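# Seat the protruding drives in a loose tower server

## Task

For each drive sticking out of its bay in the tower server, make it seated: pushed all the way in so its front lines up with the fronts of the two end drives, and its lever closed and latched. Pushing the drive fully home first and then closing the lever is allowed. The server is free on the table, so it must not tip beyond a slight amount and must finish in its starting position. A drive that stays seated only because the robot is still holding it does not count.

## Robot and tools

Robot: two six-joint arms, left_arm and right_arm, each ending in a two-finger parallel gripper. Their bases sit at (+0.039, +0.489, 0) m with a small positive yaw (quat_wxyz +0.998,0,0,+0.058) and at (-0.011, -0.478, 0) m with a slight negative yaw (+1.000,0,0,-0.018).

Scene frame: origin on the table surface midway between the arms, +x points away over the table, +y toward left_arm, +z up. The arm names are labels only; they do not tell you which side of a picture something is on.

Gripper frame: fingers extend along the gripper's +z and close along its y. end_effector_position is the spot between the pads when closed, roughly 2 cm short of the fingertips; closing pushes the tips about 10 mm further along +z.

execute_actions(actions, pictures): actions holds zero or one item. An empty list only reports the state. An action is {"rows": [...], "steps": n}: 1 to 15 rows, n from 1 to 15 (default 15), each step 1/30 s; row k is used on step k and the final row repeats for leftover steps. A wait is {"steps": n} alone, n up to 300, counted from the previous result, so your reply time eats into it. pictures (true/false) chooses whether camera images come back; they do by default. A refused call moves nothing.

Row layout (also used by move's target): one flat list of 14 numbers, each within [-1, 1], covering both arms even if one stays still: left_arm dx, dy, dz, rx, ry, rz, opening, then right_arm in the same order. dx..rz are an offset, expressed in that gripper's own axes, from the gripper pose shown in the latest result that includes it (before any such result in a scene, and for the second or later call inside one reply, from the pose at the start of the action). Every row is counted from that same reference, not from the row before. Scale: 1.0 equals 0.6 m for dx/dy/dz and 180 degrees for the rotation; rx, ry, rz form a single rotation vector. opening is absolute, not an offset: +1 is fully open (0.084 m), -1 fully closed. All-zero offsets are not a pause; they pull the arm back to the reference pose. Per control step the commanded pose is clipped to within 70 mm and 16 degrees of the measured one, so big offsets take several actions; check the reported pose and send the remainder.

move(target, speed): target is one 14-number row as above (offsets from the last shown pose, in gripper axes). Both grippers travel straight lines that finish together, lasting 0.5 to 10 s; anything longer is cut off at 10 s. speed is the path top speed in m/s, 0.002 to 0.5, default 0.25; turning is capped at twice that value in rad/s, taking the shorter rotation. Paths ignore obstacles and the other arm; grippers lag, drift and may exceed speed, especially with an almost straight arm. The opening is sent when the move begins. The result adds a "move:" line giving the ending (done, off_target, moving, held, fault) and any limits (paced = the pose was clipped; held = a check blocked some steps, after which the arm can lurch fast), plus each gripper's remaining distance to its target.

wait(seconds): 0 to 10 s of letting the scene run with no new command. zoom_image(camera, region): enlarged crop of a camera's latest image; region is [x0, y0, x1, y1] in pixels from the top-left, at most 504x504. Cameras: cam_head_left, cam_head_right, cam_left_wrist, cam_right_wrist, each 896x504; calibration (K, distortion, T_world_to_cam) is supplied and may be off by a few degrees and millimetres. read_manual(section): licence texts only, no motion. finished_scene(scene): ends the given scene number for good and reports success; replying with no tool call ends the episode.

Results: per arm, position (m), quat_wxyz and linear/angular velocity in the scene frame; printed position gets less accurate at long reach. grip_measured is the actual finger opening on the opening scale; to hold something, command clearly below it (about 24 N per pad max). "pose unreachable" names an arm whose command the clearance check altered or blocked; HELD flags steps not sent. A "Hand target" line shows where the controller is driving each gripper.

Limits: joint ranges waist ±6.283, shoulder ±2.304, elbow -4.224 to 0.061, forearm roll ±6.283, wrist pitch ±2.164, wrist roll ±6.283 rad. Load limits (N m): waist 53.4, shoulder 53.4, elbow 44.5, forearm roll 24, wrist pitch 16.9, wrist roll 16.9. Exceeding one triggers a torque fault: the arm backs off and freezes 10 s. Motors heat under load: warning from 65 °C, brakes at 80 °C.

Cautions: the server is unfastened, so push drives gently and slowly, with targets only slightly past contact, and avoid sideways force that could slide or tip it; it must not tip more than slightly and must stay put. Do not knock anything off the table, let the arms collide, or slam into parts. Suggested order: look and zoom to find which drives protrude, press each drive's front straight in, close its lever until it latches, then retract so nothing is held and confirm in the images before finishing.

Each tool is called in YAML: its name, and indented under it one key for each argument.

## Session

execute_actions:
  actions: []

Scene clock: 0.00 s of 15600.00 s.
left_arm: end_effector_position=(+0.5417, +0.5559, +0.1854) grip_measured=+1.00 end_effector_quat_wxyz=(+0.000, +0.914, -0.405, +0.000) end_effector_velocity=(+0.000, +0.000, +0.000) end_effector_angular_velocity=(+0.000, -0.000, -0.000) | right_arm: end_effector_position=(+0.1099, -0.2435, +0.2585) grip_measured=+1.00 end_effector_quat_wxyz=(-0.568, +0.279, +0.764, -0.125) end_effector_velocity=(-0.000, -0.000, -0.000) end_effector_angular_velocity=(+0.000, +0.001, -0.000)
Joint positions: left_arm=[ 0.017 -0.424 -0.961 -0.002 -0.536  0.967  0.084] | right_arm=[ 0.561 -0.43  -0.658  0.626 -1.425 -2.435  0.084]
Joint velocities: left_arm=[ 0.  0.  0. -0. -0.  0. -0.] | right_arm=[-0.    -0.001  0.     0.     0.    -0.001  0.   ]
Hand target (left_arm): +0.542, +0.556, +0.185; +0.000, +0.914, -0.405, +0.000
Hand target (right_arm): +0.110, -0.243, +0.259; -0.568, +0.279, +0.764, -0.125
camera_calibration (this result's frames):
cam_left_wrist: T_world_to_cam=[[-0.728853, -0.684646, 0.00572432, 0.80845], [-0.684057, 0.728529, 0.0362149, 0.0187262], [-0.0289648, 0.0224796, -0.999328, 0.319951], [0, 0, 0, 1]] pos_world=[0.611318, 0.532668, 0.31443]
cam_right_wrist: T_world_to_cam=[[0.291933, 0.820643, -0.491244, 0.32427], [0.209038, -0.555946, -0.804504, 0.114465], [-0.933316, 0.132173, -0.333844, 0.35599], [0, 0, 0, 1]] pos_world=[0.213659, -0.249526, 0.370229]

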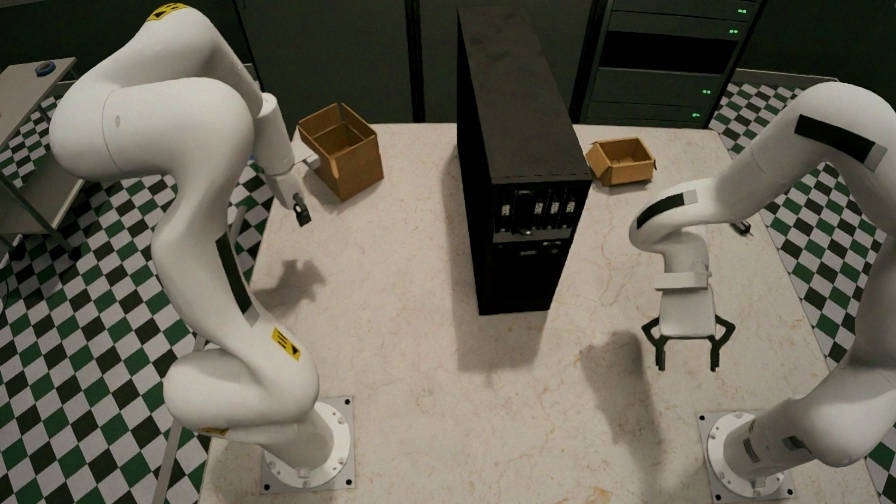

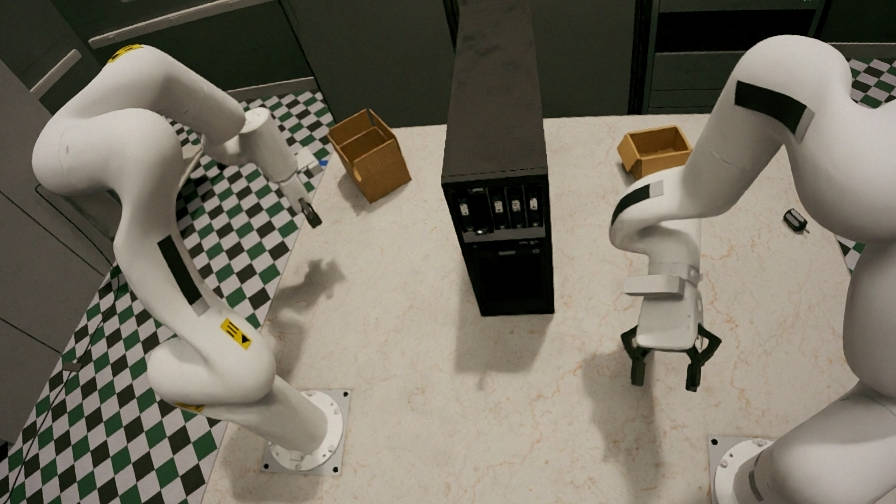

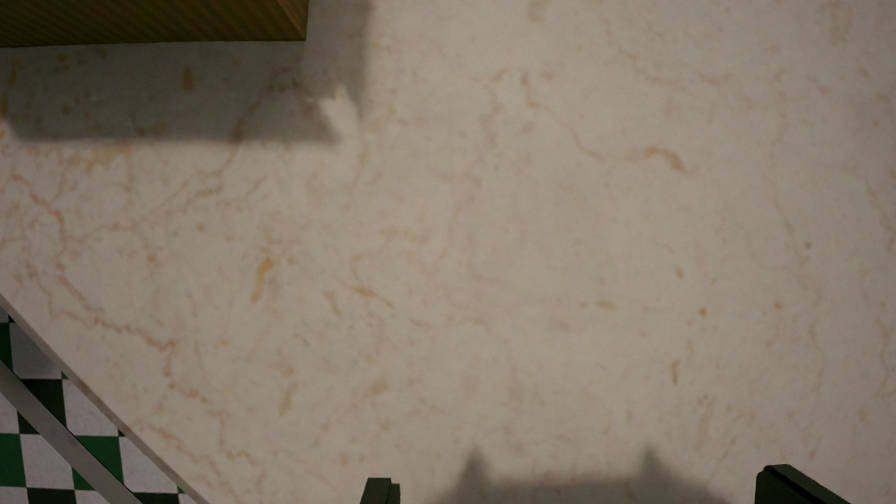

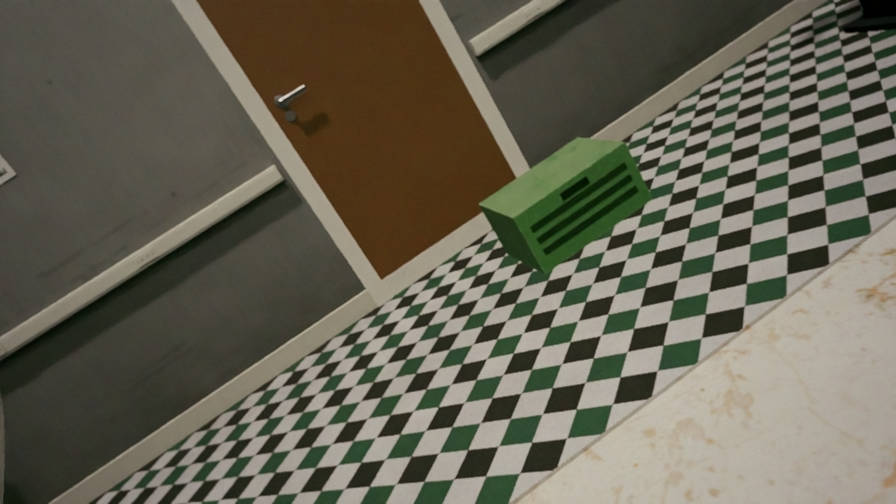

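zoom_image:
  camera: "cam_head_left"
  region: [450, 160, 610, 270]

zoom_image:
  camera: "cam_head_right"
  region: [420, 160, 580, 270]

Region (450, 160, 610, 270) of cam_head_left's 896x504 image, scaled by 3.150, with more detail than that image has; it fills the top 346 rows of this view, and the rest is white.

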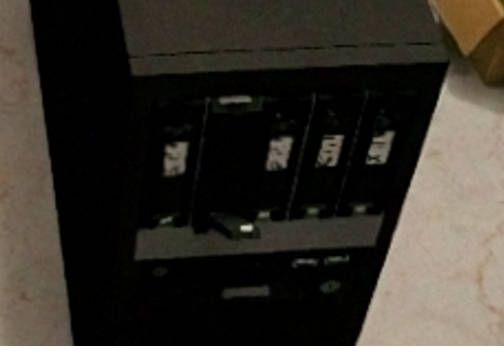

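Region (420, 160, 580, 270) of cam_head_right's 896x504 image, scaled by 3.150, with more detail than that image has; it fills the top 346 rows of this view, and the rest is white.

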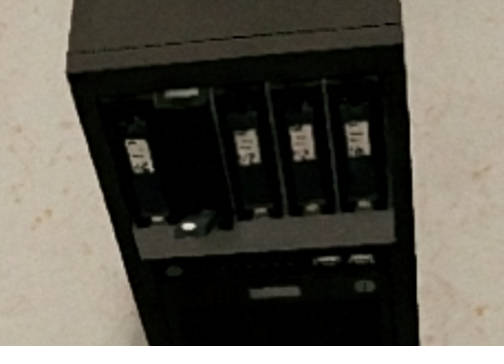

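move:
  target: [0.202, 0.273, -0.6243, 0, 0, 0, -1, 0.4677, 0.2895, -0.0293, -0.2621, -0.8638, -0.0999, -1]
  speed: 0.3

Scene clock: 13.17 s of 15600.00 s.
left_arm: end_effector_position=(+0.5024, +0.3566, +0.5602) grip_measured=-1.00 end_effector_quat_wxyz=(-0.000, +0.915, -0.404, +0.000) end_effector_velocity=(+0.000, -0.001, +0.001) end_effector_angular_velocity=(+0.001, +0.000, +0.001) | right_arm: end_effector_position=(+0.1182, +0.0543, +0.4008) grip_measured=-1.00 end_effector_quat_wxyz=(+0.700, +0.003, +0.714, +0.002) end_effector_velocity=(-0.001, +0.001, +0.000) end_effector_angular_velocity=(-0.001, -0.007, +0.003)
Joint positions: left_arm=[-0.395 -0.086 -1.434  0.001 -1.347  0.553  0.   ] | right_arm=[ 1.819 -0.54  -1.067 -1.375 -1.661 -0.509  0.   ]
Joint velocities: left_arm=[-0.001 -0.002 -0.003  0.001 -0.002 -0.002  0.   ] | right_arm=[ 0.001 -0.003  0.    -0.005 -0.004  0.001  0.   ]
Hand target (left_arm): +0.502, +0.357, +0.560; -0.000, +0.915, -0.404, +0.000
Hand target (right_arm): +0.118, +0.054, +0.401; +0.700, +0.003, +0.714, +0.002
Off the commanded pose (left_arm): 0.001 m, 0 deg.
Off the commanded pose (right_arm): 0.002 m, 1 deg.
After step 90, 4.93 s passed at rest.
move: done
camera_calibration (this result's frames):
cam_left_wrist: T_world_to_cam=[[-0.728061, -0.685498, 0.00433901, 0.641861], [-0.684918, 0.727679, 0.0370122, 0.123731], [-0.0285292, 0.0239753, -0.999305, 0.697065], [0, 0, 0, 1]] pos_world=[0.571946, 0.333246, 0.689216]
cam_right_wrist: T_world_to_cam=[[-0.0102113, 0.999915, -0.00814423, -0.0202972], [0.0139516, 0.00828632, 0.999868, -0.338001], [0.999851, 0.0100964, -0.0140351, 0.0217554], [0, 0, 0, 1]] pos_world=[-0.0172438, 0.0228766, 0.338097]

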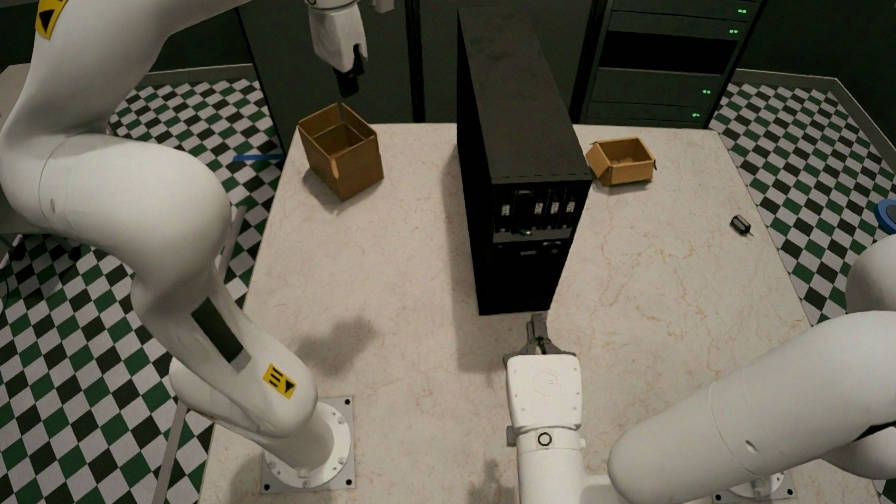

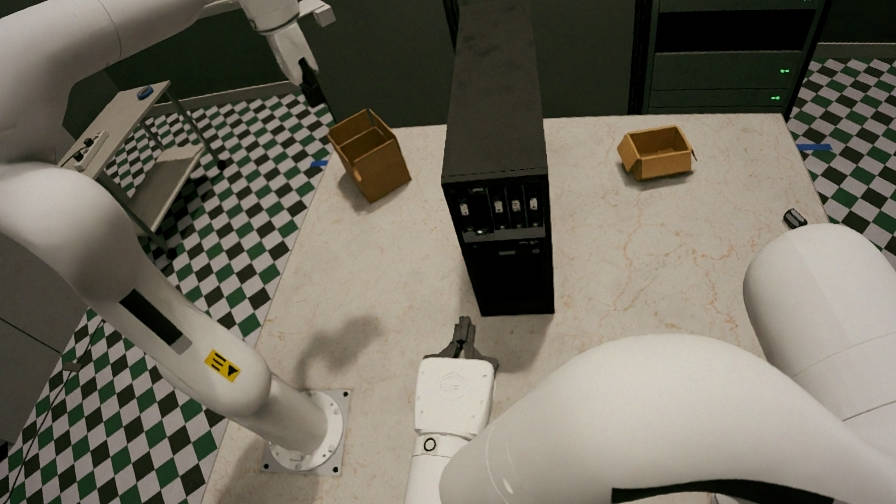

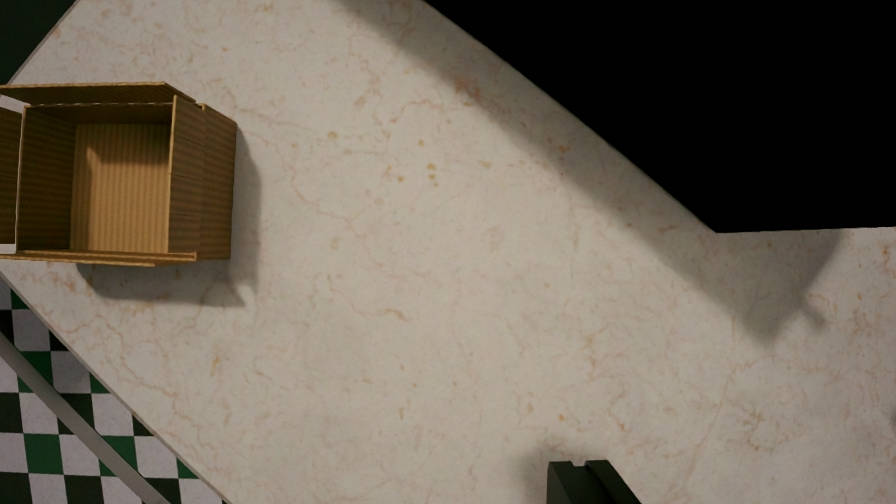

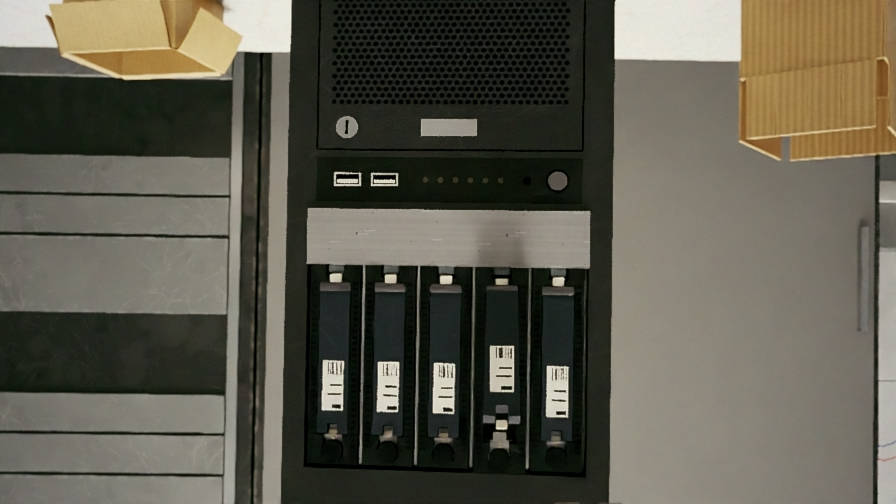

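move:
  target: [0.3555, 0.4175, 0, 0, 0, 0, -1, -0.0403, -0.004, 0.298, 0, -0.0063, 0, -1]
  speed: 0.2

move:
  target: [0, 0, 0.142, 0, 0, 0, -1, 0, 0, 0, 0, 0, 0, -1]
  speed: 0.06

Scene clock: 16.93 s of 15600.00 s.
left_arm: end_effector_position=(+0.4610, +0.0300, +0.5603) grip_measured=-1.00 end_effector_quat_wxyz=(-0.001, +0.915, -0.404, +0.001) end_effector_velocity=(-0.000, -0.002, -0.001) end_effector_angular_velocity=(+0.001, +0.001, -0.002) | right_arm: end_effector_position=(+0.2974, +0.0517, +0.4291) grip_measured=-1.00 end_effector_quat_wxyz=(+0.714, +0.007, +0.700, +0.003) end_effector_velocity=(+0.001, -0.000, +0.001) end_effector_angular_velocity=(+0.000, -0.003, -0.001)
Joint positions: left_arm=[-0.944 -0.486 -1.932  0.002 -1.445  0.003  0.   ] | right_arm=[ 1.486 -0.49  -1.043 -1.677 -1.528 -0.536  0.   ]
Joint velocities: left_arm=[-0.002 -0.005 -0.006 -0.001 -0.002 -0.001  0.   ] | right_arm=[-0.002 -0.    -0.002 -0.002 -0.002 -0.001  0.   ]
Hand target (left_arm): +0.461, +0.030, +0.560; -0.001, +0.915, -0.404, +0.001
Hand target (right_arm): +0.298, +0.052, +0.422; +0.708, +0.003, +0.706, +0.002
Off the commanded pose (left_arm): 0.000 m, 0 deg.
Off the commanded pose (right_arm): 0.008 m, 1 deg.
move: off_target (right_arm)
camera_calibration (this result's frames):
cam_left_wrist: T_world_to_cam=[[-0.727835, -0.685745, 0.00312038, 0.388433], [-0.685218, 0.72744, 0.0361626, 0.333687], [-0.0270682, 0.0241823, -0.999341, 0.703164], [0, 0, 0, 1]] pos_world=[0.530397, 0.00662418, 0.689421]
cam_right_wrist: T_world_to_cam=[[-0.00432844, 0.999989, -0.00195111, -0.0200183], [-0.0249121, 0.00184269, 0.999688, -0.356865], [0.99968, 0.0043757, 0.0249038, -0.17328], [0, 0, 0, 1]] pos_world=[0.164248, 0.0214339, 0.36103]

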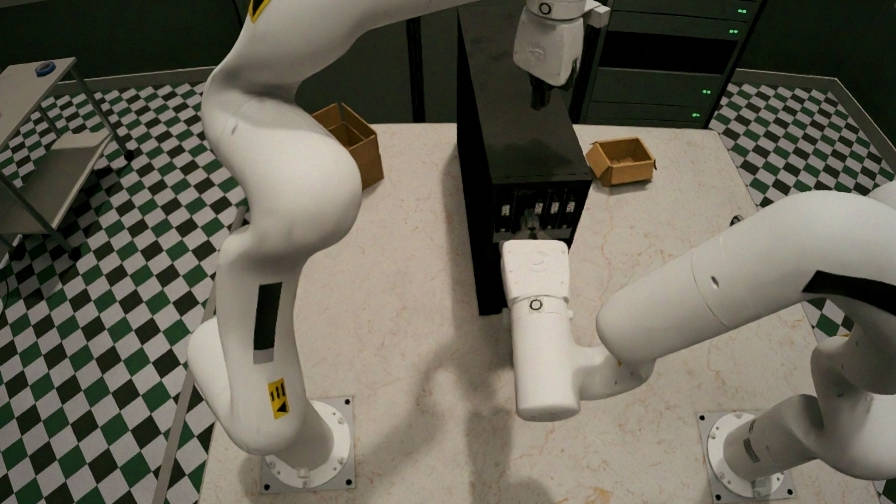

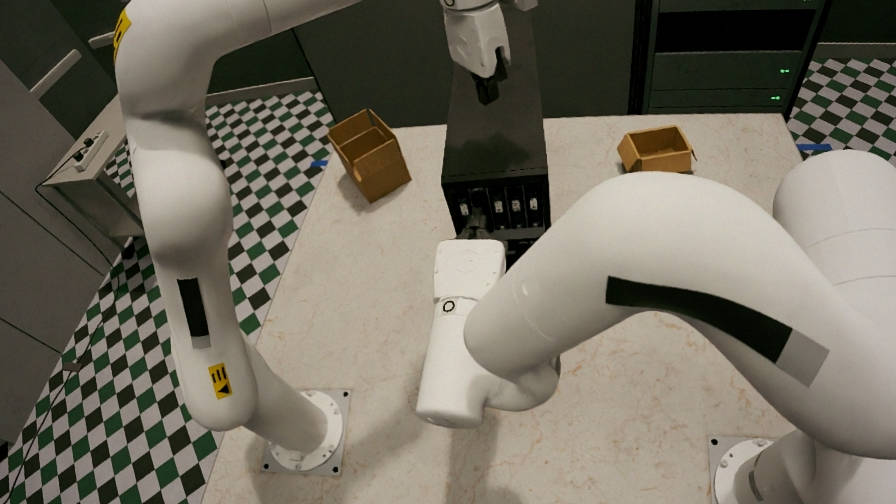

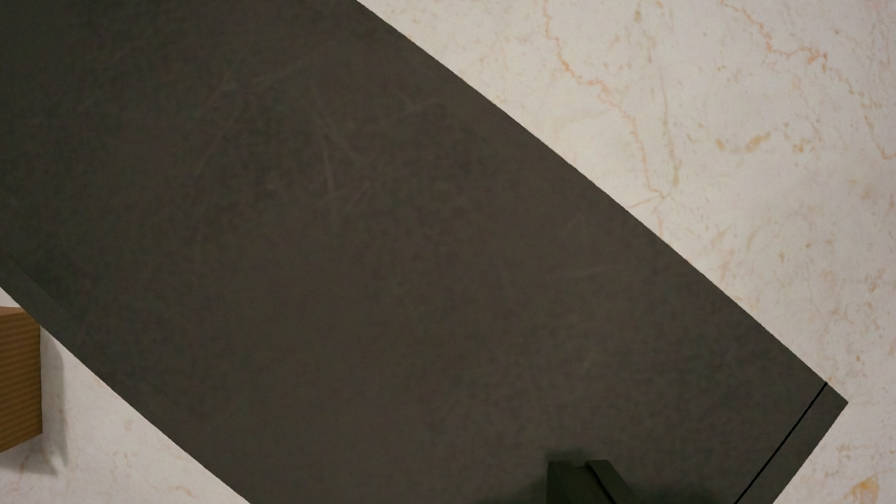

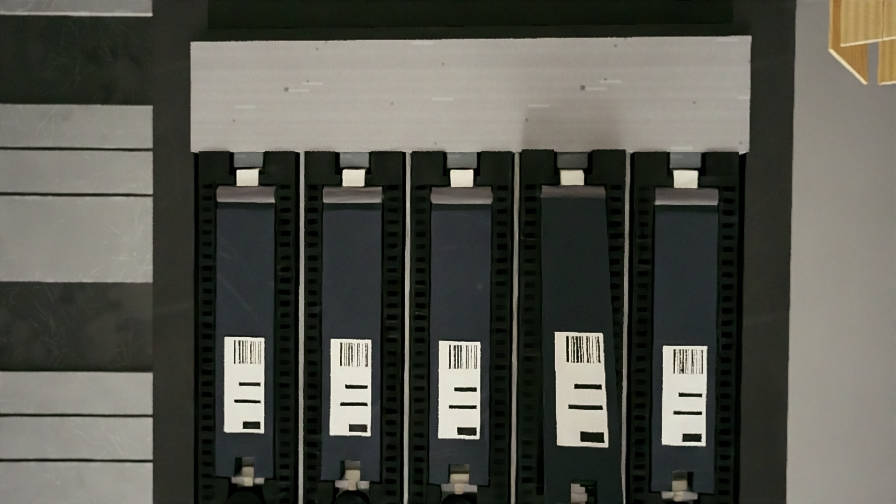

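Scene clock: 18.60 s of 15600.00 s.
left_arm: end_effector_position=(+0.4611, +0.0299, +0.4808) grip_measured=-1.00 end_effector_quat_wxyz=(+0.000, +0.915, -0.404, +0.004) end_effector_velocity=(+0.000, -0.001, -0.001) end_effector_angular_velocity=(-0.006, -0.005, +0.002) | right_arm: end_effector_position=(+0.2973, +0.0514, +0.4301) grip_measured=-1.00 end_effector_quat_wxyz=(+0.715, +0.008, +0.699, +0.002) end_effector_velocity=(+0.000, -0.000, -0.000) end_effector_angular_velocity=(-0.000, -0.001, -0.001)
Joint positions: left_arm=[-0.944 -0.453 -1.708  0.002 -1.248  0.003  0.   ] | right_arm=[ 1.486 -0.49  -1.043 -1.678 -1.532 -0.536  0.   ]
Joint velocities: left_arm=[-0.     0.003  0.007 -0.     0.01  -0.002  0.   ] | right_arm=[-0.001 -0.001  0.     0.    -0.001  0.     0.   ]
Hand target (left_arm): +0.461, +0.030, +0.475; -0.001, +0.915, -0.404, +0.001
Hand target (right_arm): +0.297, +0.052, +0.429; +0.714, +0.007, +0.700, +0.003
Off the commanded pose (left_arm): 0.006 m, 0 deg.
Off the commanded pose (right_arm): 0.001 m, 0 deg.
move: off_target (left_arm)
camera_calibration (this result's frames):
cam_left_wrist: T_world_to_cam=[[-0.728077, -0.685487, 0.00326868, 0.388755], [-0.685113, 0.727823, 0.0298959, 0.339634], [-0.0228723, 0.0195271, -0.999548, 0.621966], [0, 0, 0, 1]] pos_world=[0.529957, 0.0071478, 0.610261]
cam_right_wrist: T_world_to_cam=[[-0.00296742, 0.999994, -0.00201177, -0.0200633], [-0.0288861, 0.00192522, 0.999581, -0.356608], [0.999578, 0.00302429, 0.0288802, -0.174889], [0, 0, 0, 1]] pos_world=[0.164455, 0.0212787, 0.361469]

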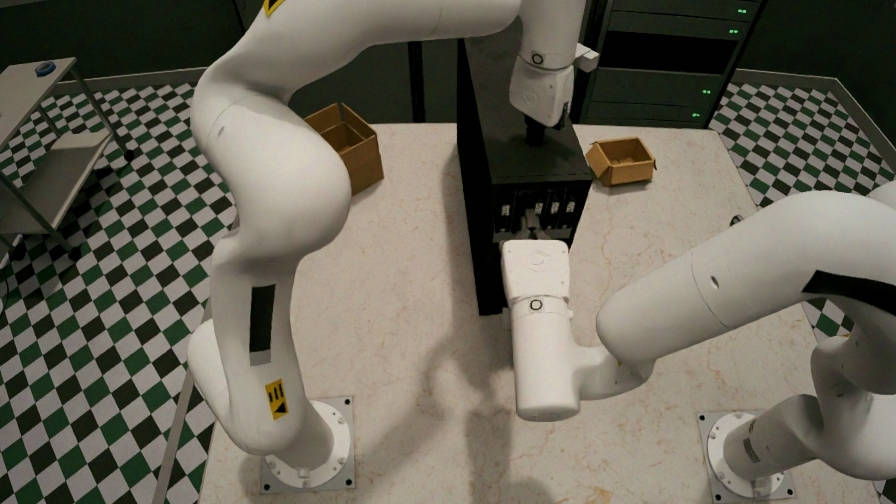

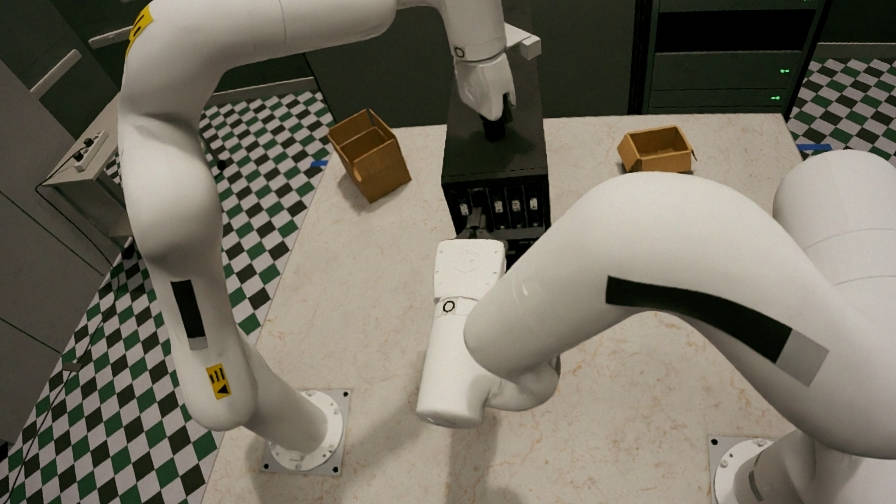

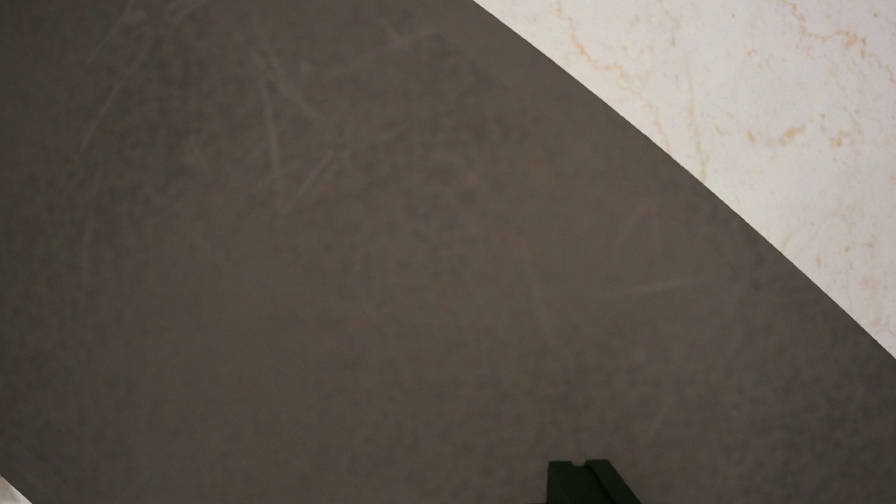

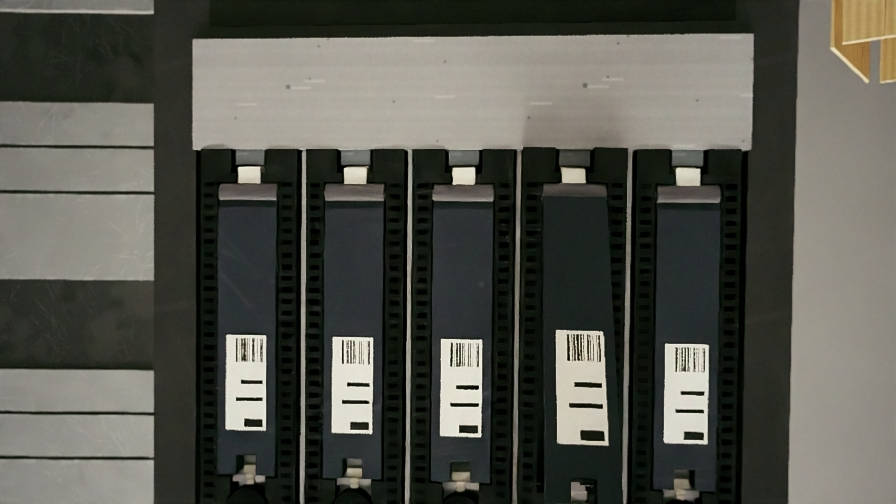

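move:
  target: [0, 0, 0.012, 0, 0, 0, -1, 0.005, 0, 0.05, 0, 0, 0, -1]
  speed: 0.02

Scene clock: 21.37 s of 15600.00 s.
left_arm: end_effector_position=(+0.4612, +0.0299, +0.4807) grip_measured=-1.00 end_effector_quat_wxyz=(+0.002, +0.915, -0.404, +0.008) end_effector_velocity=(+0.000, -0.000, +0.000) end_effector_angular_velocity=(-0.000, -0.000, +0.000) | right_arm: end_effector_position=(+0.3276, +0.0528, +0.4373) grip_measured=-1.00 end_effector_quat_wxyz=(+0.722, +0.013, +0.692, +0.005) end_effector_velocity=(+0.002, -0.000, -0.000) end_effector_angular_velocity=(-0.000, -0.001, -0.001)
Joint positions: left_arm=[-0.944 -0.446 -1.699  0.002 -1.236  0.003  0.   ] | right_arm=[ 1.431 -0.5   -1.065 -1.732 -1.52  -0.532  0.   ]
Joint velocities: left_arm=[-0.    -0.    -0.001 -0.     0.    -0.     0.   ] | right_arm=[-0.003 -0.001 -0.    -0.002  0.     0.     0.   ]
Hand target (left_arm): +0.461, +0.030, +0.474; +0.000, +0.915, -0.404, +0.004
Hand target (right_arm): +0.327, +0.051, +0.428; +0.715, +0.008, +0.699, +0.002
Off the commanded pose (left_arm): 0.007 m, 1 deg.
Off the commanded pose (right_arm): 0.010 m, 1 deg.
move: off_target (left_arm, right_arm)
camera_calibration (this result's frames):
cam_left_wrist: T_world_to_cam=[[-0.728111, -0.685451, 0.0033944, 0.388706], [-0.685253, 0.728005, 0.0208931, 0.344089], [-0.0167923, 0.0128865, -0.999776, 0.619371], [0, 0, 0, 1]] pos_world=[0.52921, 0.0079585, 0.610724]
cam_right_wrist: T_world_to_cam=[[-0.000096503, 0.999958, 0.00911093, -0.0272205], [-0.0486796, -0.00910483, 0.998773, -0.355475], [0.998814, -0.000347132, 0.0486784, -0.213581], [0, 0, 0, 1]] pos_world=[0.196021, 0.0239087, 0.365684]

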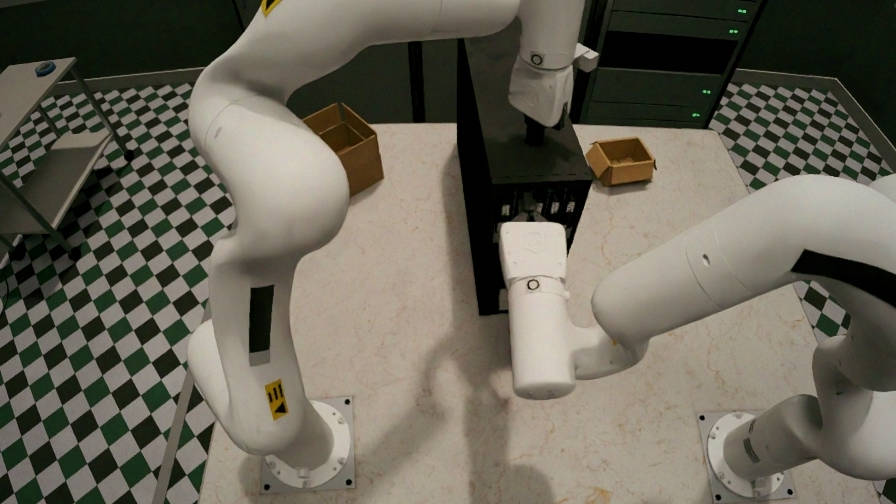

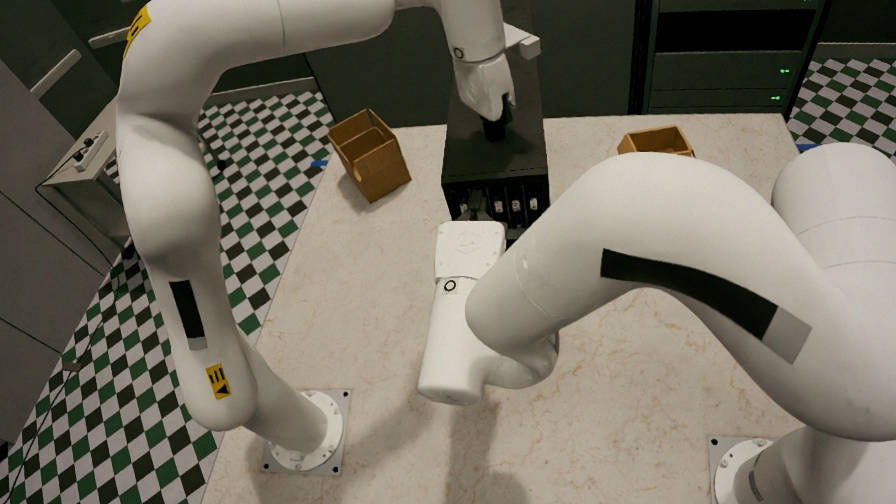

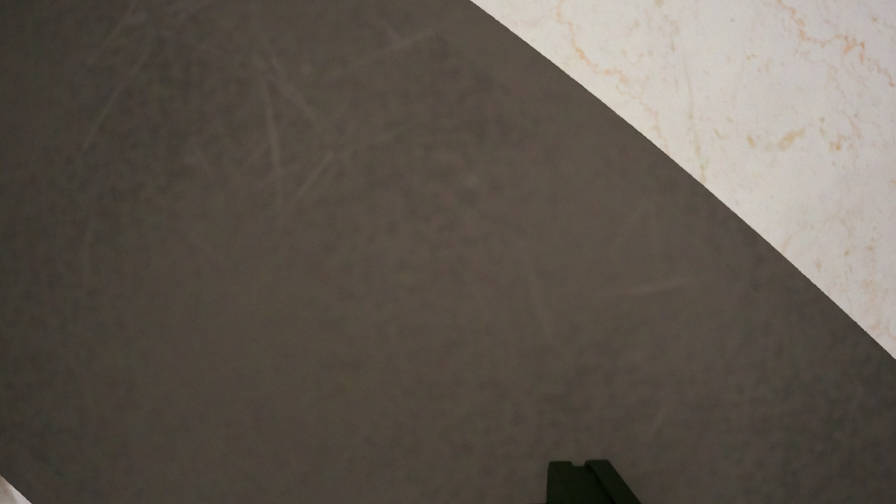

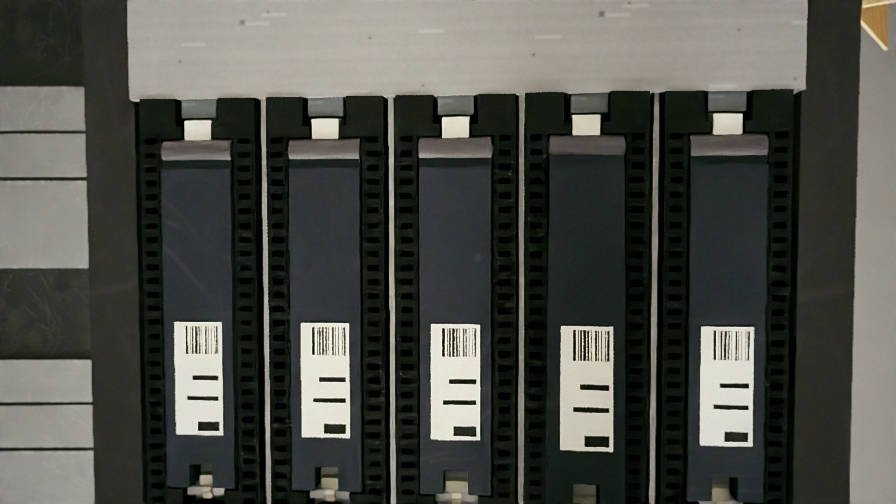

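move:
  target: [0, 0, 0.012, 0, 0, 0, -1, 0.005, 0, 0.018, 0, 0, 0, -1]
  speed: 0.015

Scene clock: 22.87 s of 15600.00 s.
left_arm: end_effector_position=(+0.4611, +0.0299, +0.4807) grip_measured=-1.00 end_effector_quat_wxyz=(+0.004, +0.915, -0.404, +0.012) end_effector_velocity=(-0.000, +0.000, +0.000) end_effector_angular_velocity=(-0.000, -0.001, -0.000) | right_arm: end_effector_position=(+0.3364, +0.0535, +0.4385) grip_measured=-1.00 end_effector_quat_wxyz=(+0.726, +0.014, +0.687, +0.006) end_effector_velocity=(+0.000, -0.000, +0.000) end_effector_angular_velocity=(-0.001, -0.002, -0.000)
Joint positions: left_arm=[-0.944 -0.44  -1.691  0.003 -1.226  0.003  0.   ] | right_arm=[ 1.415 -0.507 -1.071 -1.752 -1.522 -0.527  0.   ]
Joint velocities: left_arm=[0.    0.001 0.001 0.    0.001 0.    0.   ] | right_arm=[-0.    -0.001  0.    -0.001 -0.002  0.     0.   ]
Hand target (left_arm): +0.461, +0.030, +0.473; +0.002, +0.915, -0.404, +0.008
Hand target (right_arm): +0.339, +0.053, +0.435; +0.722, +0.013, +0.692, +0.005
Off the commanded pose (left_arm): 0.007 m, 0 deg.
Off the commanded pose (right_arm): 0.004 m, 1 deg.
move: off_target (left_arm, right_arm)
camera_calibration (this result's frames):
cam_left_wrist: T_world_to_cam=[[-0.728139, -0.68542, 0.00349836, 0.388674], [-0.685337, 0.728115, 0.0127292, 0.347931], [-0.011272, 0.00687106, -0.999913, 0.617092], [0, 0, 0, 1]] pos_world=[0.528415, 0.00883093, 0.611249]
cam_right_wrist: T_world_to_cam=[[0.000184361, 0.999941, 0.0108836, -0.0287391], [-0.0608748, -0.0108522, 0.998086, -0.35174], [0.998145, -0.000846546, 0.0608692, -0.227494], [0, 0, 0, 1]] pos_world=[0.205665, 0.0247276, 0.365227]

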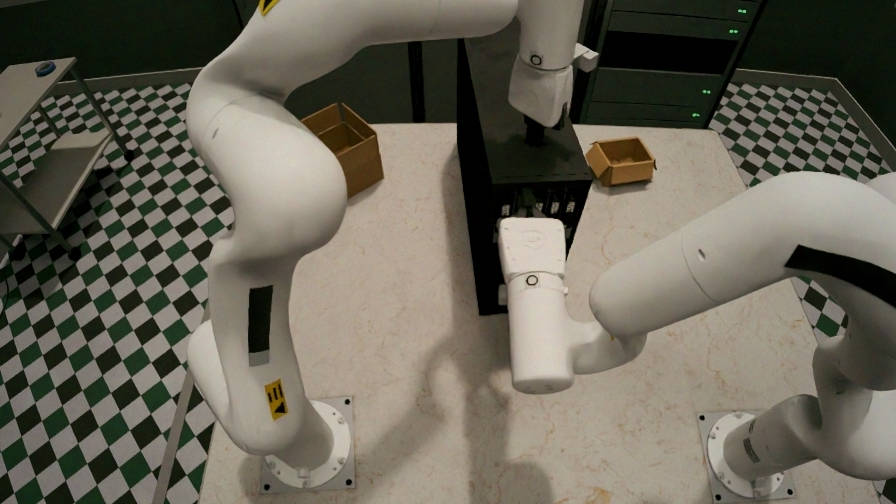

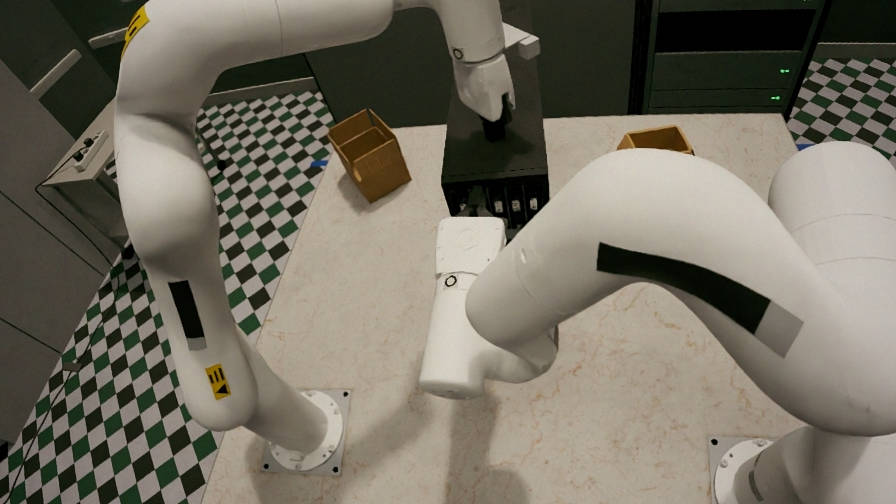

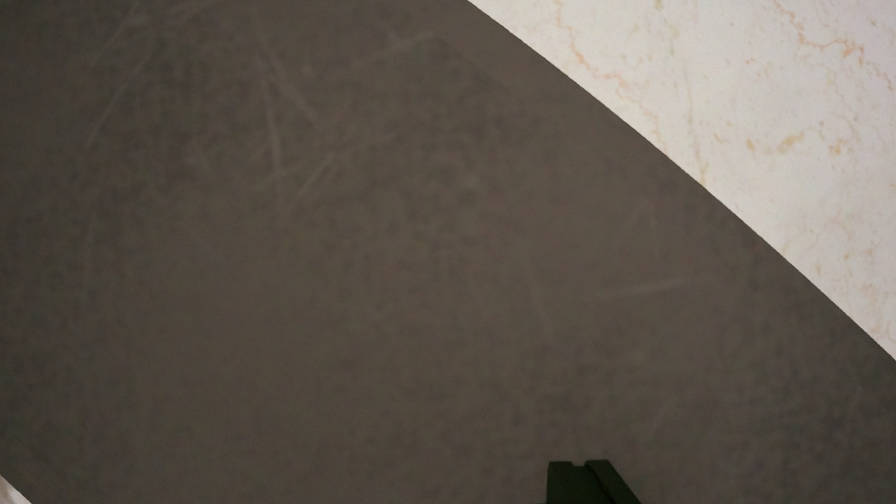

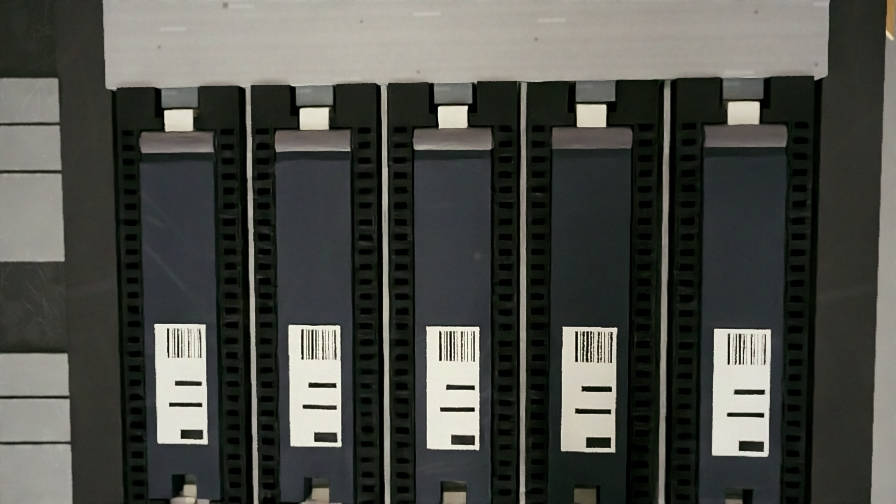

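It's now meeting resistance (stop). Back off and check.

move:
  target: [0, 0, 0.012, 0, 0, 0, -1, 0.04, 0, -0.3, 0, 0, 0, -1]
  speed: 0.1

Scene clock: 25.80 s of 15600.00 s.
left_arm: end_effector_position=(+0.4610, +0.0300, +0.4807) grip_measured=-1.00 end_effector_quat_wxyz=(+0.005, +0.915, -0.404, +0.015) end_effector_velocity=(+0.000, +0.000, +0.000) end_effector_angular_velocity=(-0.000, -0.001, -0.001) | right_arm: end_effector_position=(+0.1580, +0.0560, +0.4040) grip_measured=-1.00 end_effector_quat_wxyz=(+0.726, +0.014, +0.688, +0.005) end_effector_velocity=(-0.001, +0.000, -0.000) end_effector_angular_velocity=(+0.000, +0.001, -0.000)
Joint positions: left_arm=[-0.944 -0.434 -1.683  0.003 -1.216  0.003  0.   ] | right_arm=[ 1.745 -0.56  -1.056 -1.463 -1.689 -0.466  0.   ]
Joint velocities: left_arm=[ 0.     0.    -0.     0.    -0.     0.001  0.   ] | right_arm=[ 0.003 -0.    -0.001  0.003 -0.001 -0.     0.   ]
Hand target (left_arm): +0.461, +0.030, +0.474; +0.004, +0.915, -0.404, +0.012
Hand target (right_arm): +0.158, +0.056, +0.404; +0.726, +0.014, +0.688, +0.005
Off the commanded pose (left_arm): 0.007 m, 0 deg.
Off the commanded pose (right_arm): 0.001 m, 0 deg.
move: off_target (left_arm)
camera_calibration (this result's frames):
cam_left_wrist: T_world_to_cam=[[-0.728167, -0.68539, 0.00360214, 0.38864], [-0.685374, 0.728175, 0.00481416, 0.35161], [-0.00592256, 0.0010367, -0.999982, 0.614876], [0, 0, 0, 1]] pos_world=[0.527621, 0.00969899, 0.611773]
cam_right_wrist: T_world_to_cam=[[0.000473374, 0.999943, 0.0106552, -0.0308377], [-0.0591498, -0.0106085, 0.998193, -0.328452], [0.998249, -0.00110277, 0.0591414, -0.0466848], [0, 0, 0, 1]] pos_world=[0.0271898, 0.0273001, 0.330948]

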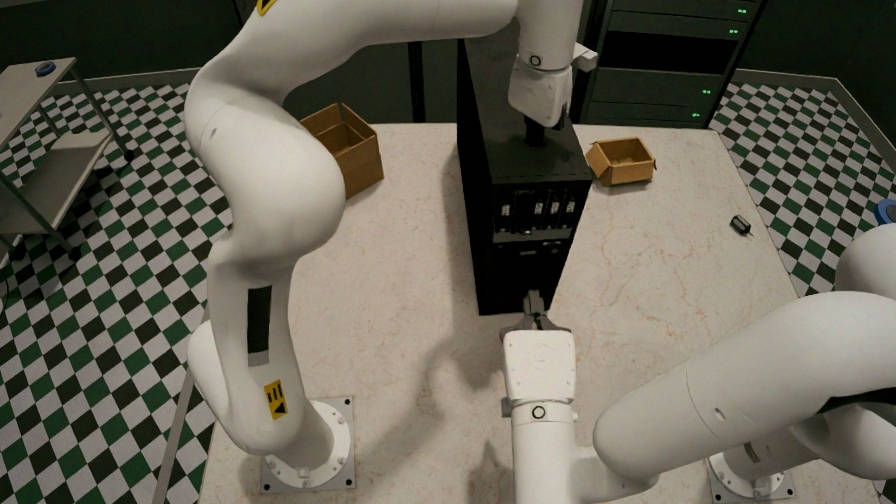

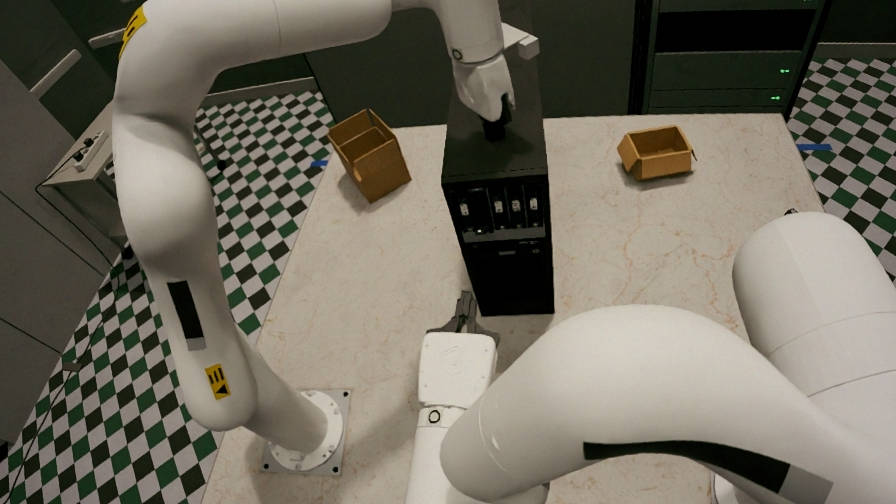

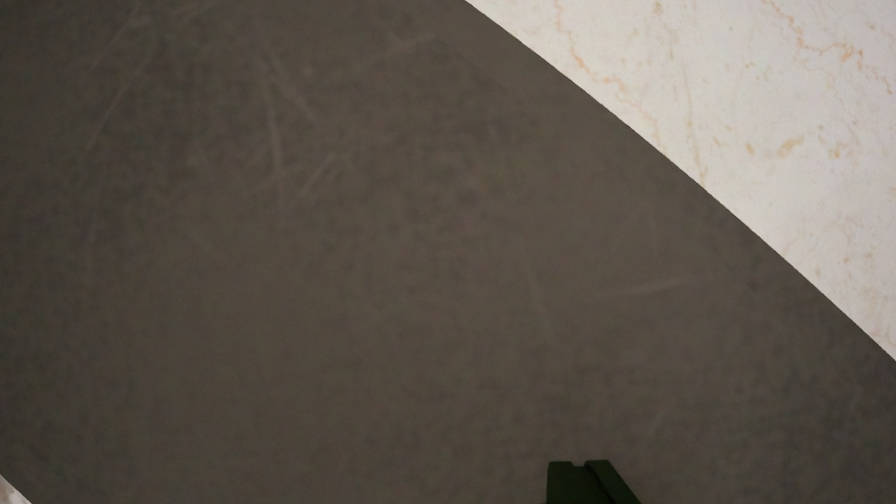

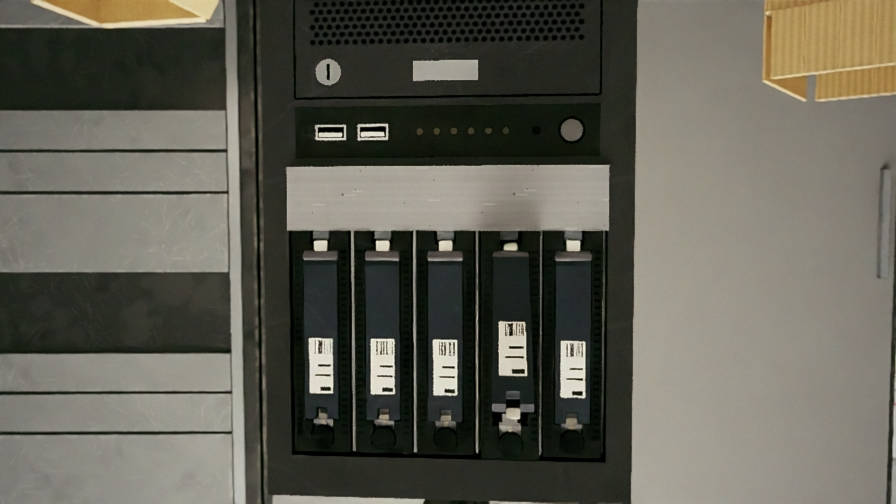

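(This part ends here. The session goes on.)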